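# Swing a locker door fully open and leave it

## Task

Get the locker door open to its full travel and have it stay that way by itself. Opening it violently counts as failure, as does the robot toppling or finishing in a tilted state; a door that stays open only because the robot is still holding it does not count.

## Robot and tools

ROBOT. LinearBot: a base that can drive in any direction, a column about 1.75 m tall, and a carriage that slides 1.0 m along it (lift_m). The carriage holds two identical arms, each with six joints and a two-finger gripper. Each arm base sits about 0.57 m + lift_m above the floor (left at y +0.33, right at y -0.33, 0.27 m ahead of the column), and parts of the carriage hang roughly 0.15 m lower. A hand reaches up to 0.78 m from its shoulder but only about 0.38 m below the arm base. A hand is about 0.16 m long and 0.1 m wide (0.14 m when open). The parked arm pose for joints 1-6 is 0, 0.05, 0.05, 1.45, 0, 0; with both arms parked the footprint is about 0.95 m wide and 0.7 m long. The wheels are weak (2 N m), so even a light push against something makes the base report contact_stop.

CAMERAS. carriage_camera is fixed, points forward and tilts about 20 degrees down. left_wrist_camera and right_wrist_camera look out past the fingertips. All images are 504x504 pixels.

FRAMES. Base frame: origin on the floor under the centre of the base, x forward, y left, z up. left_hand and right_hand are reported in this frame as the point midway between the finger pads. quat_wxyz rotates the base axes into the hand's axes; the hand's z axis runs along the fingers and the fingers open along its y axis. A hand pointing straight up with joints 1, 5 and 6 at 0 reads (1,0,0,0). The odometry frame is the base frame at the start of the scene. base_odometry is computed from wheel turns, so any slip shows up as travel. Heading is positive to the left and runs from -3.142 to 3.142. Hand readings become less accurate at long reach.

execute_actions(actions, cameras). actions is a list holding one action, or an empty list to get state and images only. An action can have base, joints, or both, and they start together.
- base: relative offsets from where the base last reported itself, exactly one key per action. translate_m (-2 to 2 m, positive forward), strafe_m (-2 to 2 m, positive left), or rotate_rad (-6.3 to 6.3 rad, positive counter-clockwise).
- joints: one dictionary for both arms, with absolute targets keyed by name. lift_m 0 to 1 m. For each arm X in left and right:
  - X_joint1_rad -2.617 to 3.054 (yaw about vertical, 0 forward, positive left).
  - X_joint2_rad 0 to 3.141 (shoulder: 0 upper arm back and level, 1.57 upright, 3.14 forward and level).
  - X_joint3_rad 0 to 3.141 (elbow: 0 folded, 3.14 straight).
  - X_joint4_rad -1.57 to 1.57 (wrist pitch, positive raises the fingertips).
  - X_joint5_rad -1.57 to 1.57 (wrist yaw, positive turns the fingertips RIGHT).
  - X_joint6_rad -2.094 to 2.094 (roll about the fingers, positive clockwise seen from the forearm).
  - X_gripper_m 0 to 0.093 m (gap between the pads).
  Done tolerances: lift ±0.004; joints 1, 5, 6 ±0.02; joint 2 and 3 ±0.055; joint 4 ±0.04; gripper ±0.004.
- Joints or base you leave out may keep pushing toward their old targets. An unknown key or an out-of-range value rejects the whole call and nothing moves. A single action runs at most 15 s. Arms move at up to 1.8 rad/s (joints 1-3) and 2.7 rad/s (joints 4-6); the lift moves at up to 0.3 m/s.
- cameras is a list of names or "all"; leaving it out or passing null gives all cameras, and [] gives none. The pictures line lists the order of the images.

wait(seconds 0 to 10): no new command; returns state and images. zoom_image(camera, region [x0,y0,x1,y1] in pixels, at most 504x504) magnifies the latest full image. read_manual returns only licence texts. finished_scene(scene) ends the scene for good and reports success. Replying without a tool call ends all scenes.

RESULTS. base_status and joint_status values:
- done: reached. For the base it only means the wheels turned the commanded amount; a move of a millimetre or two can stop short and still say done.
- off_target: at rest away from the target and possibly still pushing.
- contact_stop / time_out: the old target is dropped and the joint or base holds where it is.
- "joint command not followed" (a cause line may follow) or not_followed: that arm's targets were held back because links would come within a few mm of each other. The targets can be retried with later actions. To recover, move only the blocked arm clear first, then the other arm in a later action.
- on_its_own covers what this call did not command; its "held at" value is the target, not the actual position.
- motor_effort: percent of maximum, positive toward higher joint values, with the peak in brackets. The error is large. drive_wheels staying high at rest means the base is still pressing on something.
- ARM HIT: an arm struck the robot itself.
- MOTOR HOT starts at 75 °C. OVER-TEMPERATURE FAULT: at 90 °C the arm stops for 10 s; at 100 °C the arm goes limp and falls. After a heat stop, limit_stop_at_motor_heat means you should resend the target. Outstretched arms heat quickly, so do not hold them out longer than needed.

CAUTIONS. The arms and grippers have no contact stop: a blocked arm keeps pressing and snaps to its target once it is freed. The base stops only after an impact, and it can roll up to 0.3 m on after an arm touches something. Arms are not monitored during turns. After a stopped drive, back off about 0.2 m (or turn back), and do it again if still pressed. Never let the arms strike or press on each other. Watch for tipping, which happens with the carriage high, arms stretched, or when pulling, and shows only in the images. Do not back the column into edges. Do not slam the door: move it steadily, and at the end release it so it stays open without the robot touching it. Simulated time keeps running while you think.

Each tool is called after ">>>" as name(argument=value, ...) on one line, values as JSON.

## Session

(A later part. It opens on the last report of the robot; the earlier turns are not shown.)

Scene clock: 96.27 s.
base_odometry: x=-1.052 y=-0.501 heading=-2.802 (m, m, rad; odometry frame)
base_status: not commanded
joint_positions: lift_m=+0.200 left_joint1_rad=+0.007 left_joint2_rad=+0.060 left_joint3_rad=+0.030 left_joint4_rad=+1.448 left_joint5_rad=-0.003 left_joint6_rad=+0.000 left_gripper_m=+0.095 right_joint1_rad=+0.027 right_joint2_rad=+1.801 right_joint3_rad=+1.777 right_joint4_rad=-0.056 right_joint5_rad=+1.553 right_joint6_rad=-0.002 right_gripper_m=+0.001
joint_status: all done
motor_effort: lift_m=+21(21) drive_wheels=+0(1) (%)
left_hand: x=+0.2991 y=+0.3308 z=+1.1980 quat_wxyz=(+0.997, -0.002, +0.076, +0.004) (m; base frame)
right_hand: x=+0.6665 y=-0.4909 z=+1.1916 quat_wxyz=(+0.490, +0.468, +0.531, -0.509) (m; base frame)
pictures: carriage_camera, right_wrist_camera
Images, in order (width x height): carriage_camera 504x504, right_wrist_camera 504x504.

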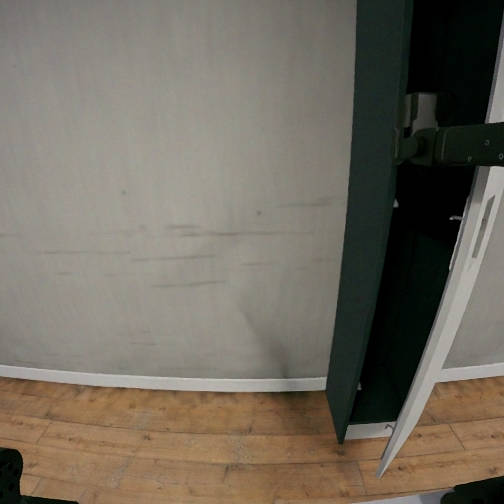

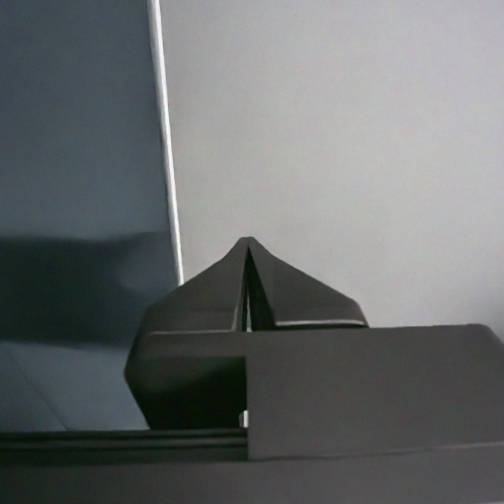

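>>> execute_actions(actions=[{"base":{"translate_m":-0.09}}], cameras=["carriage_camera"])

>>> execute_actions(actions=[{"base":{"strafe_m":-0.06}}], cameras=["carriage_camera","right_wrist_camera"])

>>> execute_actions(actions=[{"base":{"strafe_m":-0.04}}], cameras=["carriage_camera","right_wrist_camera"])

Scene clock: 101.53 s.
base_odometry: x=-0.967 y=-0.472 heading=-2.802 (m, m, rad; odometry frame)
base_status: done
joint_positions: lift_m=+0.200 left_joint1_rad=+0.007 left_joint2_rad=+0.060 left_joint3_rad=+0.030 left_joint4_rad=+1.450 left_joint5_rad=-0.003 left_joint6_rad=+0.000 left_gripper_m=+0.095 right_joint1_rad=+0.034 right_joint2_rad=+1.802 right_joint3_rad=+1.777 right_joint4_rad=-0.057 right_joint5_rad=+1.553 right_joint6_rad=-0.004 right_gripper_m=+0.001
joint_status: not commanded
motor_effort: lift_m=+21(21) drive_wheels=-2(23) (%)
left_hand: x=+0.2988 y=+0.3308 z=+1.1980 quat_wxyz=(+0.997, -0.002, +0.076, +0.004) (m; base frame)
right_hand: x=+0.6680 y=-0.4879 z=+1.1911 quat_wxyz=(+0.491, +0.465, +0.534, -0.508) (m; base frame)
pictures: carriage_camera
Images, in order (width x height): carriage_camera 504x504.

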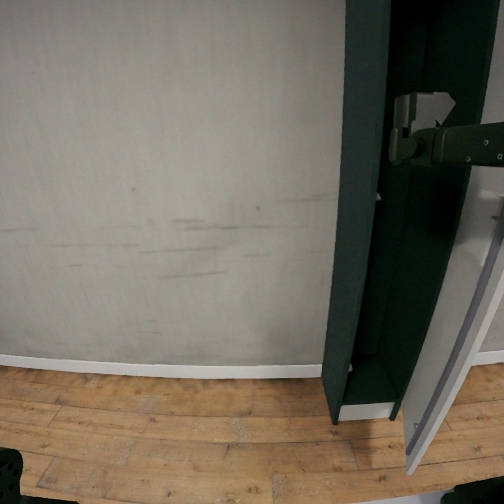

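Scene clock: 102.93 s.
base_odometry: x=-0.987 y=-0.415 heading=-2.802 (m, m, rad; odometry frame)
base_status: done
joint_positions: lift_m=+0.200 left_joint1_rad=+0.007 left_joint2_rad=+0.060 left_joint3_rad=+0.030 left_joint4_rad=+1.450 left_joint5_rad=-0.003 left_joint6_rad=+0.000 left_gripper_m=+0.095 right_joint1_rad=+0.032 right_joint2_rad=+1.802 right_joint3_rad=+1.777 right_joint4_rad=-0.057 right_joint5_rad=+1.553 right_joint6_rad=-0.004 right_gripper_m=+0.001
joint_status: not commanded
motor_effort: lift_m=+21(21) drive_wheels=-2(18) (%)
left_hand: x=+0.2988 y=+0.3308 z=+1.1980 quat_wxyz=(+0.997, -0.002, +0.076, +0.004) (m; base frame)
right_hand: x=+0.6675 y=-0.4890 z=+1.1911 quat_wxyz=(+0.490, +0.465, +0.533, -0.509) (m; base frame)
pictures: carriage_camera, right_wrist_camera
Images, in order (width x height): carriage_camera 504x504, right_wrist_camera 504x504.

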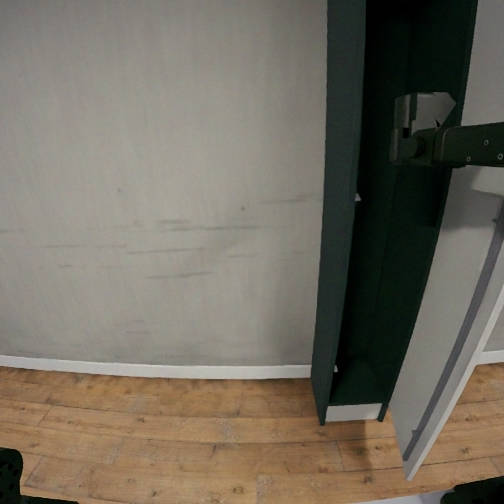

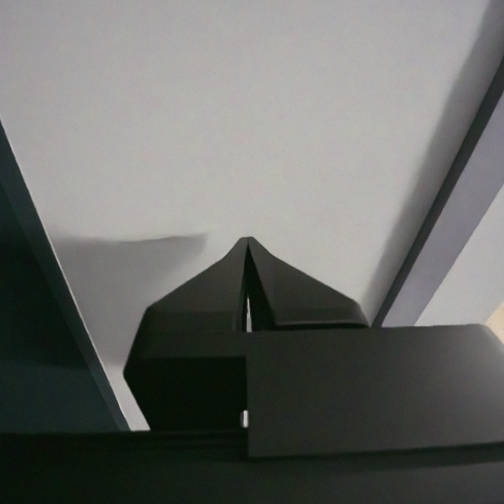

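Scene clock: 104.13 s.
base_odometry: x=-1.000 y=-0.377 heading=-2.802 (m, m, rad; odometry frame)
base_status: done
joint_positions: lift_m=+0.200 left_joint1_rad=+0.007 left_joint2_rad=+0.060 left_joint3_rad=+0.030 left_joint4_rad=+1.449 left_joint5_rad=-0.001 left_joint6_rad=+0.000 left_gripper_m=+0.095 right_joint1_rad=+0.035 right_joint2_rad=+1.802 right_joint3_rad=+1.777 right_joint4_rad=-0.057 right_joint5_rad=+1.556 right_joint6_rad=-0.003 right_gripper_m=+0.001
joint_status: not commanded
motor_effort: lift_m=+21(21) drive_wheels=-2(27) (%)
left_hand: x=+0.2989 y=+0.3306 z=+1.1980 quat_wxyz=(+0.997, -0.001, +0.076, +0.004) (m; base frame)
right_hand: x=+0.6675 y=-0.4878 z=+1.1911 quat_wxyz=(+0.491, +0.466, +0.533, -0.509) (m; base frame)
pictures: carriage_camera, right_wrist_camera
Images, in order (width x height): carriage_camera 504x504, right_wrist_camera 504x504.

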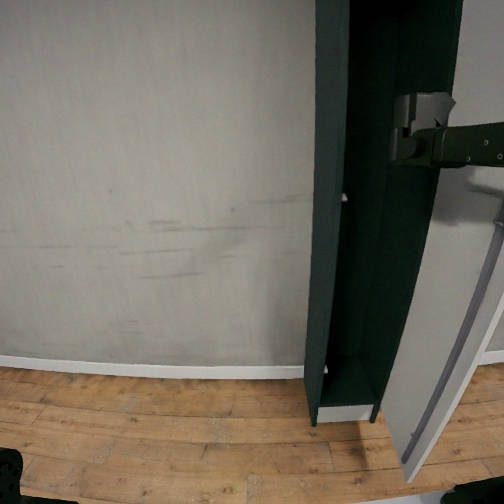

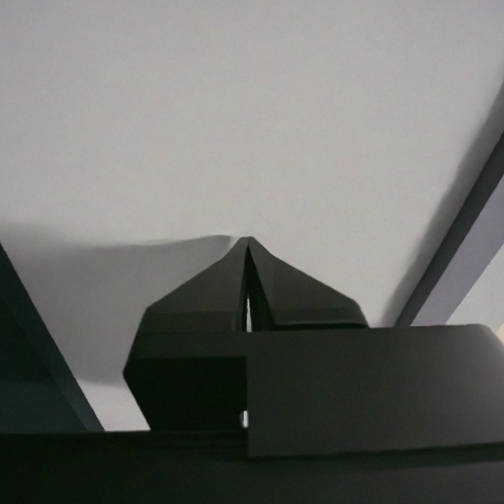

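>>> execute_actions(actions=[{"base":{"strafe_m":-0.03}}], cameras=[])

>>> execute_actions(actions=[{"base":{"strafe_m":-0.03}}], cameras=["carriage_camera"])

>>> execute_actions(actions=[{"base":{"strafe_m":-0.03}}], cameras=[])

>>> execute_actions(actions=[{"base":{"strafe_m":-0.03}}], cameras=["carriage_camera","right_wrist_camera"])

Scene clock: 110.80 s.
base_odometry: x=-1.010 y=-0.349 heading=-2.803 (m, m, rad; odometry frame)
base_status: done
joint_positions: lift_m=+0.200 left_joint1_rad=+0.007 left_joint2_rad=+0.060 left_joint3_rad=+0.030 left_joint4_rad=+1.449 left_joint5_rad=-0.001 left_joint6_rad=+0.000 left_gripper_m=+0.095 right_joint1_rad=+0.033 right_joint2_rad=+1.802 right_joint3_rad=+1.777 right_joint4_rad=-0.057 right_joint5_rad=+1.561 right_joint6_rad=-0.003 right_gripper_m=+0.001
joint_status: not commanded
motor_effort: lift_m=+21(21) drive_wheels=-2(26) (%)
left_hand: x=+0.2989 y=+0.3306 z=+1.1980 quat_wxyz=(+0.997, -0.001, +0.076, +0.004) (m; base frame)
right_hand: x=+0.6664 y=-0.4885 z=+1.1912 quat_wxyz=(+0.489, +0.467, +0.531, -0.510) (m; base frame)
pictures: none
No camera images: the call's "cameras" was empty. Leave "cameras" out to get every camera's image.

Scene clock: 111.77 s.
base_odometry: x=-1.020 y=-0.320 heading=-2.803 (m, m, rad; odometry frame)
base_status: done
joint_positions: lift_m=+0.200 left_joint1_rad=+0.007 left_joint2_rad=+0.060 left_joint3_rad=+0.030 left_joint4_rad=+1.450 left_joint5_rad=-0.001 left_joint6_rad=+0.000 left_gripper_m=+0.095 right_joint1_rad=+0.031 right_joint2_rad=+1.802 right_joint3_rad=+1.777 right_joint4_rad=-0.057 right_joint5_rad=+1.561 right_joint6_rad=-0.003 right_gripper_m=+0.001
joint_status: not commanded
motor_effort: lift_m=+21(21) drive_wheels=-1(26) (%)
left_hand: x=+0.2988 y=+0.3306 z=+1.1980 quat_wxyz=(+0.997, -0.001, +0.076, +0.004) (m; base frame)
right_hand: x=+0.6661 y=-0.4893 z=+1.1912 quat_wxyz=(+0.489, +0.468, +0.531, -0.511) (m; base frame)
pictures: carriage_camera
Images, in order (width x height): carriage_camera 504x504.

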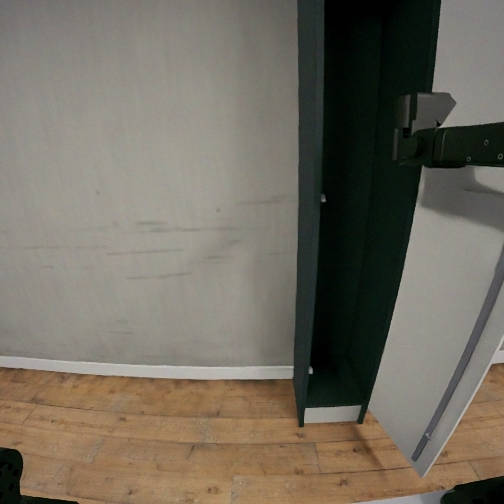

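Scene clock: 112.87 s.
base_odometry: x=-1.030 y=-0.292 heading=-2.803 (m, m, rad; odometry frame)
base_status: done
joint_positions: lift_m=+0.200 left_joint1_rad=+0.007 left_joint2_rad=+0.060 left_joint3_rad=+0.030 left_joint4_rad=+1.450 left_joint5_rad=-0.001 left_joint6_rad=+0.000 left_gripper_m=+0.095 right_joint1_rad=+0.033 right_joint2_rad=+1.802 right_joint3_rad=+1.777 right_joint4_rad=-0.057 right_joint5_rad=+1.563 right_joint6_rad=-0.003 right_gripper_m=+0.001
joint_status: not commanded
motor_effort: lift_m=+21(21) drive_wheels=-2(24) (%)
left_hand: x=+0.2988 y=+0.3306 z=+1.1980 quat_wxyz=(+0.997, -0.001, +0.076, +0.004) (m; base frame)
right_hand: x=+0.6661 y=-0.4886 z=+1.1912 quat_wxyz=(+0.489, +0.468, +0.531, -0.511) (m; base frame)
pictures: none
No camera images: the call's "cameras" was empty. Leave "cameras" out to get every camera's image.

Scene clock: 113.83 s.
base_odometry: x=-1.040 y=-0.263 heading=-2.803 (m, m, rad; odometry frame)
base_status: done
joint_positions: lift_m=+0.200 left_joint1_rad=+0.007 left_joint2_rad=+0.060 left_joint3_rad=+0.030 left_joint4_rad=+1.450 left_joint5_rad=-0.001 left_joint6_rad=+0.000 left_gripper_m=+0.095 right_joint1_rad=+0.031 right_joint2_rad=+1.802 right_joint3_rad=+1.777 right_joint4_rad=-0.057 right_joint5_rad=+1.563 right_joint6_rad=-0.003 right_gripper_m=+0.001
joint_status: not commanded
motor_effort: lift_m=+21(21) drive_wheels=-1(27) (%)
left_hand: x=+0.2988 y=+0.3306 z=+1.1980 quat_wxyz=(+0.997, -0.001, +0.076, +0.004) (m; base frame)
right_hand: x=+0.6658 y=-0.4893 z=+1.1912 quat_wxyz=(+0.488, +0.468, +0.530, -0.511) (m; base frame)
pictures: carriage_camera, right_wrist_camera
Images, in order (width x height): carriage_camera 504x504, right_wrist_camera 504x504.

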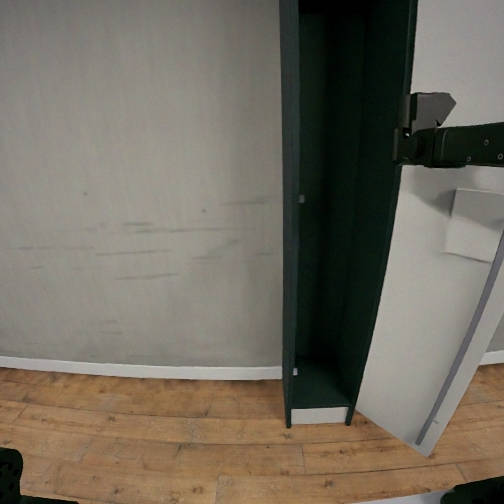

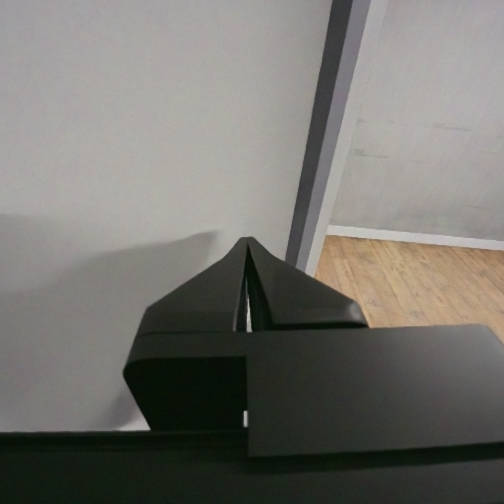

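>>> execute_actions(actions=[{"base":{"strafe_m":-0.04}}], cameras=[])

>>> execute_actions(actions=[{"base":{"strafe_m":-0.03},"joints":{"right_joint5_rad":1.43}}], cameras=[])

>>> execute_actions(actions=[{"base":{"strafe_m":-0.025},"joints":{"right_joint5_rad":1.29}}], cameras=[])

>>> execute_actions(actions=[{"base":{"strafe_m":-0.025},"joints":{"right_joint5_rad":1.13}}], cameras=["carriage_camera","right_wrist_camera"])

Scene clock: 120.90 s.
base_odometry: x=-1.053 y=-0.226 heading=-2.803 (m, m, rad; odometry frame)
base_status: done
joint_positions: lift_m=+0.200 left_joint1_rad=+0.007 left_joint2_rad=+0.060 left_joint3_rad=+0.030 left_joint4_rad=+1.450 left_joint5_rad=-0.001 left_joint6_rad=+0.000 left_gripper_m=+0.095 right_joint1_rad=+0.030 right_joint2_rad=+1.802 right_joint3_rad=+1.777 right_joint4_rad=-0.057 right_joint5_rad=+1.563 right_joint6_rad=-0.003 right_gripper_m=+0.001
joint_status: not commanded
motor_effort: lift_m=+21(21) drive_wheels=-2(25) (%)
left_hand: x=+0.2988 y=+0.3306 z=+1.1980 quat_wxyz=(+0.997, -0.001, +0.076, +0.004) (m; base frame)
right_hand: x=+0.6656 y=-0.4899 z=+1.1912 quat_wxyz=(+0.488, +0.468, +0.530, -0.512) (m; base frame)
pictures: none
No camera images: the call's "cameras" was empty. Leave "cameras" out to get every camera's image.

Scene clock: 121.87 s.
base_odometry: x=-1.063 y=-0.197 heading=-2.803 (m, m, rad; odometry frame)
base_status: done
joint_positions: lift_m=+0.200 left_joint1_rad=+0.007 left_joint2_rad=+0.060 left_joint3_rad=+0.030 left_joint4_rad=+1.450 left_joint5_rad=-0.001 left_joint6_rad=+0.000 left_gripper_m=+0.095 right_joint1_rad=+0.031 right_joint2_rad=+1.802 right_joint3_rad=+1.777 right_joint4_rad=-0.057 right_joint5_rad=+1.442 right_joint6_rad=-0.003 right_gripper_m=+0.001
joint_status: all done
motor_effort: lift_m=+21(21) drive_wheels=-1(26) (%)
left_hand: x=+0.2988 y=+0.3306 z=+1.1980 quat_wxyz=(+0.997, -0.001, +0.076, +0.004) (m; base frame)
right_hand: x=+0.6864 y=-0.4872 z=+1.1895 quat_wxyz=(+0.516, +0.438, +0.560, -0.478) (m; base frame)
pictures: none
No camera images: the call's "cameras" was empty. Leave "cameras" out to get every camera's image.

Scene clock: 122.80 s.
base_odometry: x=-1.071 y=-0.173 heading=-2.804 (m, m, rad; odometry frame)
base_status: done
joint_positions: lift_m=+0.200 left_joint1_rad=+0.007 left_joint2_rad=+0.060 left_joint3_rad=+0.030 left_joint4_rad=+1.450 left_joint5_rad=-0.001 left_joint6_rad=+0.000 left_gripper_m=+0.095 right_joint1_rad=+0.031 right_joint2_rad=+1.802 right_joint3_rad=+1.777 right_joint4_rad=-0.057 right_joint5_rad=+1.299 right_joint6_rad=-0.003 right_gripper_m=+0.001
joint_status: all done
motor_effort: lift_m=+21(21) drive_wheels=-1(25) (%)
left_hand: x=+0.2988 y=+0.3306 z=+1.1980 quat_wxyz=(+0.997, -0.001, +0.076, +0.004) (m; base frame)
right_hand: x=+0.7100 y=-0.4819 z=+1.1875 quat_wxyz=(+0.546, +0.400, +0.593, -0.438) (m; base frame)
pictures: none
No camera images: the call's "cameras" was empty. Leave "cameras" out to get every camera's image.

Scene clock: 123.73 s.
base_odometry: x=-1.079 y=-0.150 heading=-2.804 (m, m, rad; odometry frame)
base_status: done
joint_positions: lift_m=+0.200 left_joint1_rad=+0.007 left_joint2_rad=+0.060 left_joint3_rad=+0.030 left_joint4_rad=+1.450 left_joint5_rad=-0.001 left_joint6_rad=+0.000 left_gripper_m=+0.095 right_joint1_rad=+0.031 right_joint2_rad=+1.802 right_joint3_rad=+1.777 right_joint4_rad=-0.057 right_joint5_rad=+1.140 right_joint6_rad=-0.003 right_gripper_m=+0.001
joint_status: all done
motor_effort: lift_m=+21(21) drive_wheels=-1(25) (%)
left_hand: x=+0.2988 y=+0.3306 z=+1.1980 quat_wxyz=(+0.997, -0.001, +0.076, +0.004) (m; base frame)
right_hand: x=+0.7354 y=-0.4717 z=+1.1854 quat_wxyz=(+0.576, +0.355, +0.625, -0.389) (m; base frame)
pictures: carriage_camera, right_wrist_camera
Images, in order (width x height): carriage_camera 504x504, right_wrist_camera 504x504.

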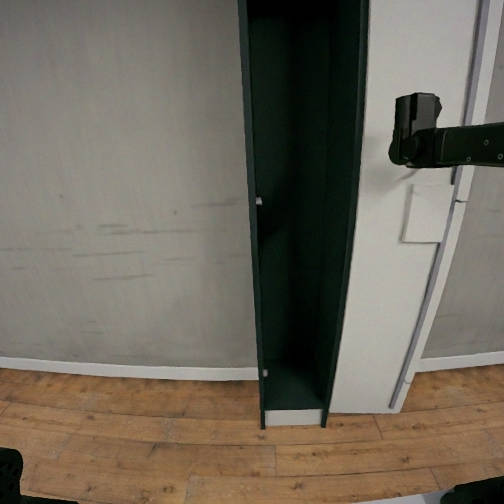

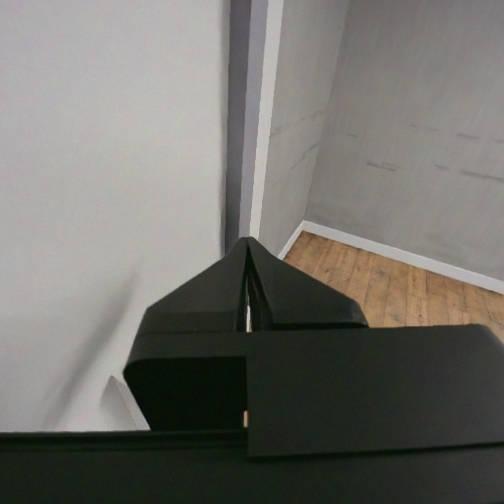

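>>> execute_actions(actions=[{"base":{"strafe_m":-0.025},"joints":{"right_joint5_rad":0.95}}], cameras=[])

>>> execute_actions(actions=[{"base":{"translate_m":0.02}}], cameras=["carriage_camera"])

>>> execute_actions(actions=[{"base":{"translate_m":0.02}}], cameras=["carriage_camera","right_wrist_camera"])

Scene clock: 131.63 s.
base_odometry: x=-1.087 y=-0.126 heading=-2.804 (m, m, rad; odometry frame)
base_status: done
joint_positions: lift_m=+0.200 left_joint1_rad=+0.007 left_joint2_rad=+0.060 left_joint3_rad=+0.030 left_joint4_rad=+1.450 left_joint5_rad=-0.001 left_joint6_rad=+0.000 left_gripper_m=+0.095 right_joint1_rad=+0.031 right_joint2_rad=+1.802 right_joint3_rad=+1.777 right_joint4_rad=-0.057 right_joint5_rad=+0.960 right_joint6_rad=-0.003 right_gripper_m=+0.001
joint_status: all done
motor_effort: lift_m=+21(21) drive_wheels=-1(26) (%)
left_hand: x=+0.2988 y=+0.3306 z=+1.1980 quat_wxyz=(+0.997, -0.001, +0.076, +0.004) (m; base frame)
right_hand: x=+0.7615 y=-0.4556 z=+1.1832 quat_wxyz=(+0.605, +0.302, +0.658, -0.331) (m; base frame)
pictures: none
No camera images: the call's "cameras" was empty. Leave "cameras" out to get every camera's image.

Scene clock: 132.53 s.
base_odometry: x=-1.106 y=-0.133 heading=-2.804 (m, m, rad; odometry frame)
base_status: done
joint_positions: lift_m=+0.200 left_joint1_rad=+0.007 left_joint2_rad=+0.060 left_joint3_rad=+0.030 left_joint4_rad=+1.450 left_joint5_rad=-0.001 left_joint6_rad=+0.000 left_gripper_m=+0.095 right_joint1_rad=+0.031 right_joint2_rad=+1.802 right_joint3_rad=+1.777 right_joint4_rad=-0.059 right_joint5_rad=+0.963 right_joint6_rad=-0.003 right_gripper_m=+0.001
joint_status: not commanded
motor_effort: lift_m=+21(21) drive_wheels=-3(15) (%)
left_hand: x=+0.2987 y=+0.3306 z=+1.1980 quat_wxyz=(+0.997, -0.001, +0.075, +0.004) (m; base frame)
right_hand: x=+0.7611 y=-0.4559 z=+1.1829 quat_wxyz=(+0.604, +0.302, +0.658, -0.333) (m; base frame)
pictures: carriage_camera
Images, in order (width x height): carriage_camera 504x504.

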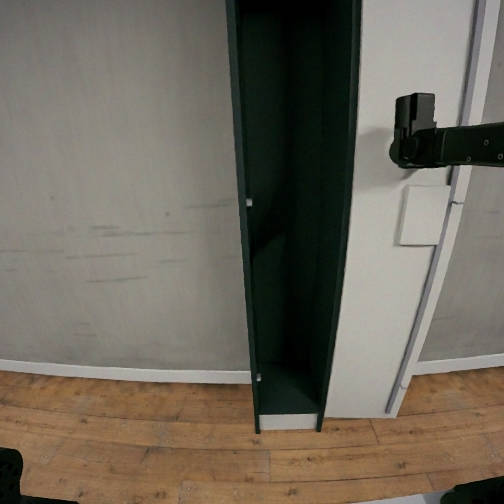

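Scene clock: 133.43 s.
base_odometry: x=-1.124 y=-0.138 heading=-2.805 (m, m, rad; odometry frame)
base_status: translate_m contact_stop (by the wheels' count: +0.019 of +0.020)
joint_positions: lift_m=+0.200 left_joint1_rad=+0.007 left_joint2_rad=+0.060 left_joint3_rad=+0.030 left_joint4_rad=+1.449 left_joint5_rad=-0.001 left_joint6_rad=+0.000 left_gripper_m=+0.095 right_joint1_rad=+0.039 right_joint2_rad=+1.790 right_joint3_rad=+1.777 right_joint4_rad=-0.085 right_joint5_rad=+1.061 right_joint6_rad=-0.003 right_gripper_m=+0.001
joint_status: not commanded
motor_effort: lift_m=+21(21) drive_wheels=+5(26) (%)
left_hand: x=+0.2990 y=+0.3306 z=+1.1980 quat_wxyz=(+0.997, -0.001, +0.076, +0.004) (m; base frame)
right_hand: x=+0.7443 y=-0.4611 z=+1.1856 quat_wxyz=(+0.586, +0.326, +0.646, -0.364) (m; base frame)
pictures: carriage_camera, right_wrist_camera
Images, in order (width x height): carriage_camera 504x504, right_wrist_camera 504x504.

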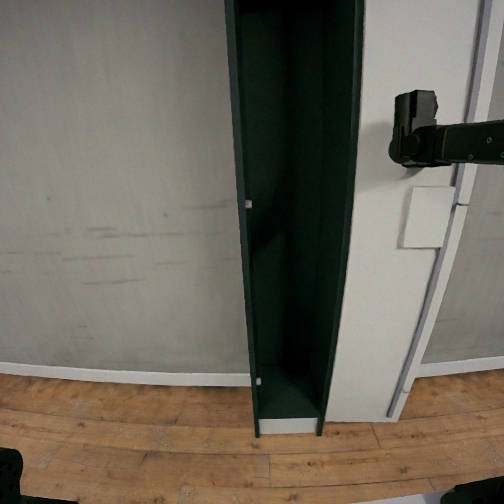

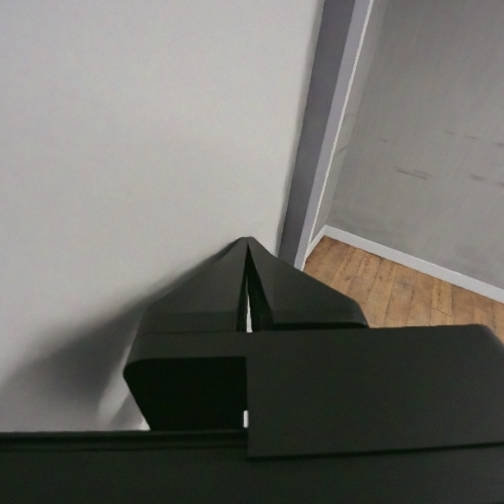

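At its stop.

>>> execute_actions(actions=[{"joints":{"right_joint2_rad":1.2,"right_joint3_rad":1.2}}], cameras=["carriage_camera"])

>>> finished_scene(scene=1)

Scene clock: 137.63 s.
base_odometry: x=-1.124 y=-0.138 heading=-2.805 (m, m, rad; odometry frame)
base_status: not commanded
joint_positions: lift_m=+0.200 left_joint1_rad=+0.007 left_joint2_rad=+0.060 left_joint3_rad=+0.030 left_joint4_rad=+1.449 left_joint5_rad=-0.001 left_joint6_rad=+0.000 left_gripper_m=+0.095 right_joint1_rad=+0.035 right_joint2_rad=+1.213 right_joint3_rad=+1.217 right_joint4_rad=-0.071 right_joint5_rad=+0.961 right_joint6_rad=-0.003 right_gripper_m=+0.001
joint_status: all done
motor_effort: lift_m=+21(21) drive_wheels=+4(6) (%)
left_hand: x=+0.2990 y=+0.3306 z=+1.1980 quat_wxyz=(+0.997, -0.001, +0.076, +0.004) (m; base frame)
right_hand: x=+0.6075 y=-0.4588 z=+1.1833 quat_wxyz=(+0.611, +0.303, +0.654, -0.328) (m; base frame)
pictures: carriage_camera
Images, in order (width x height): carriage_camera 504x504.

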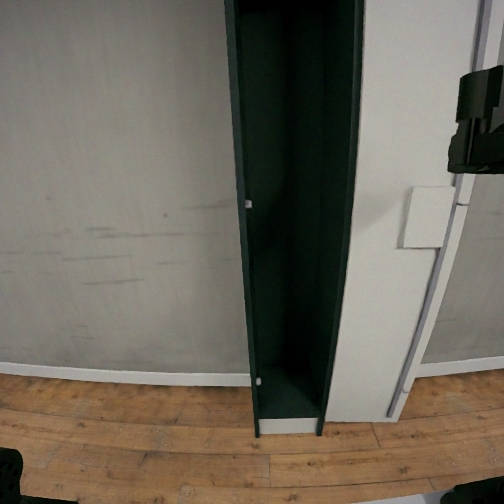

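The scene is finished: the task was done.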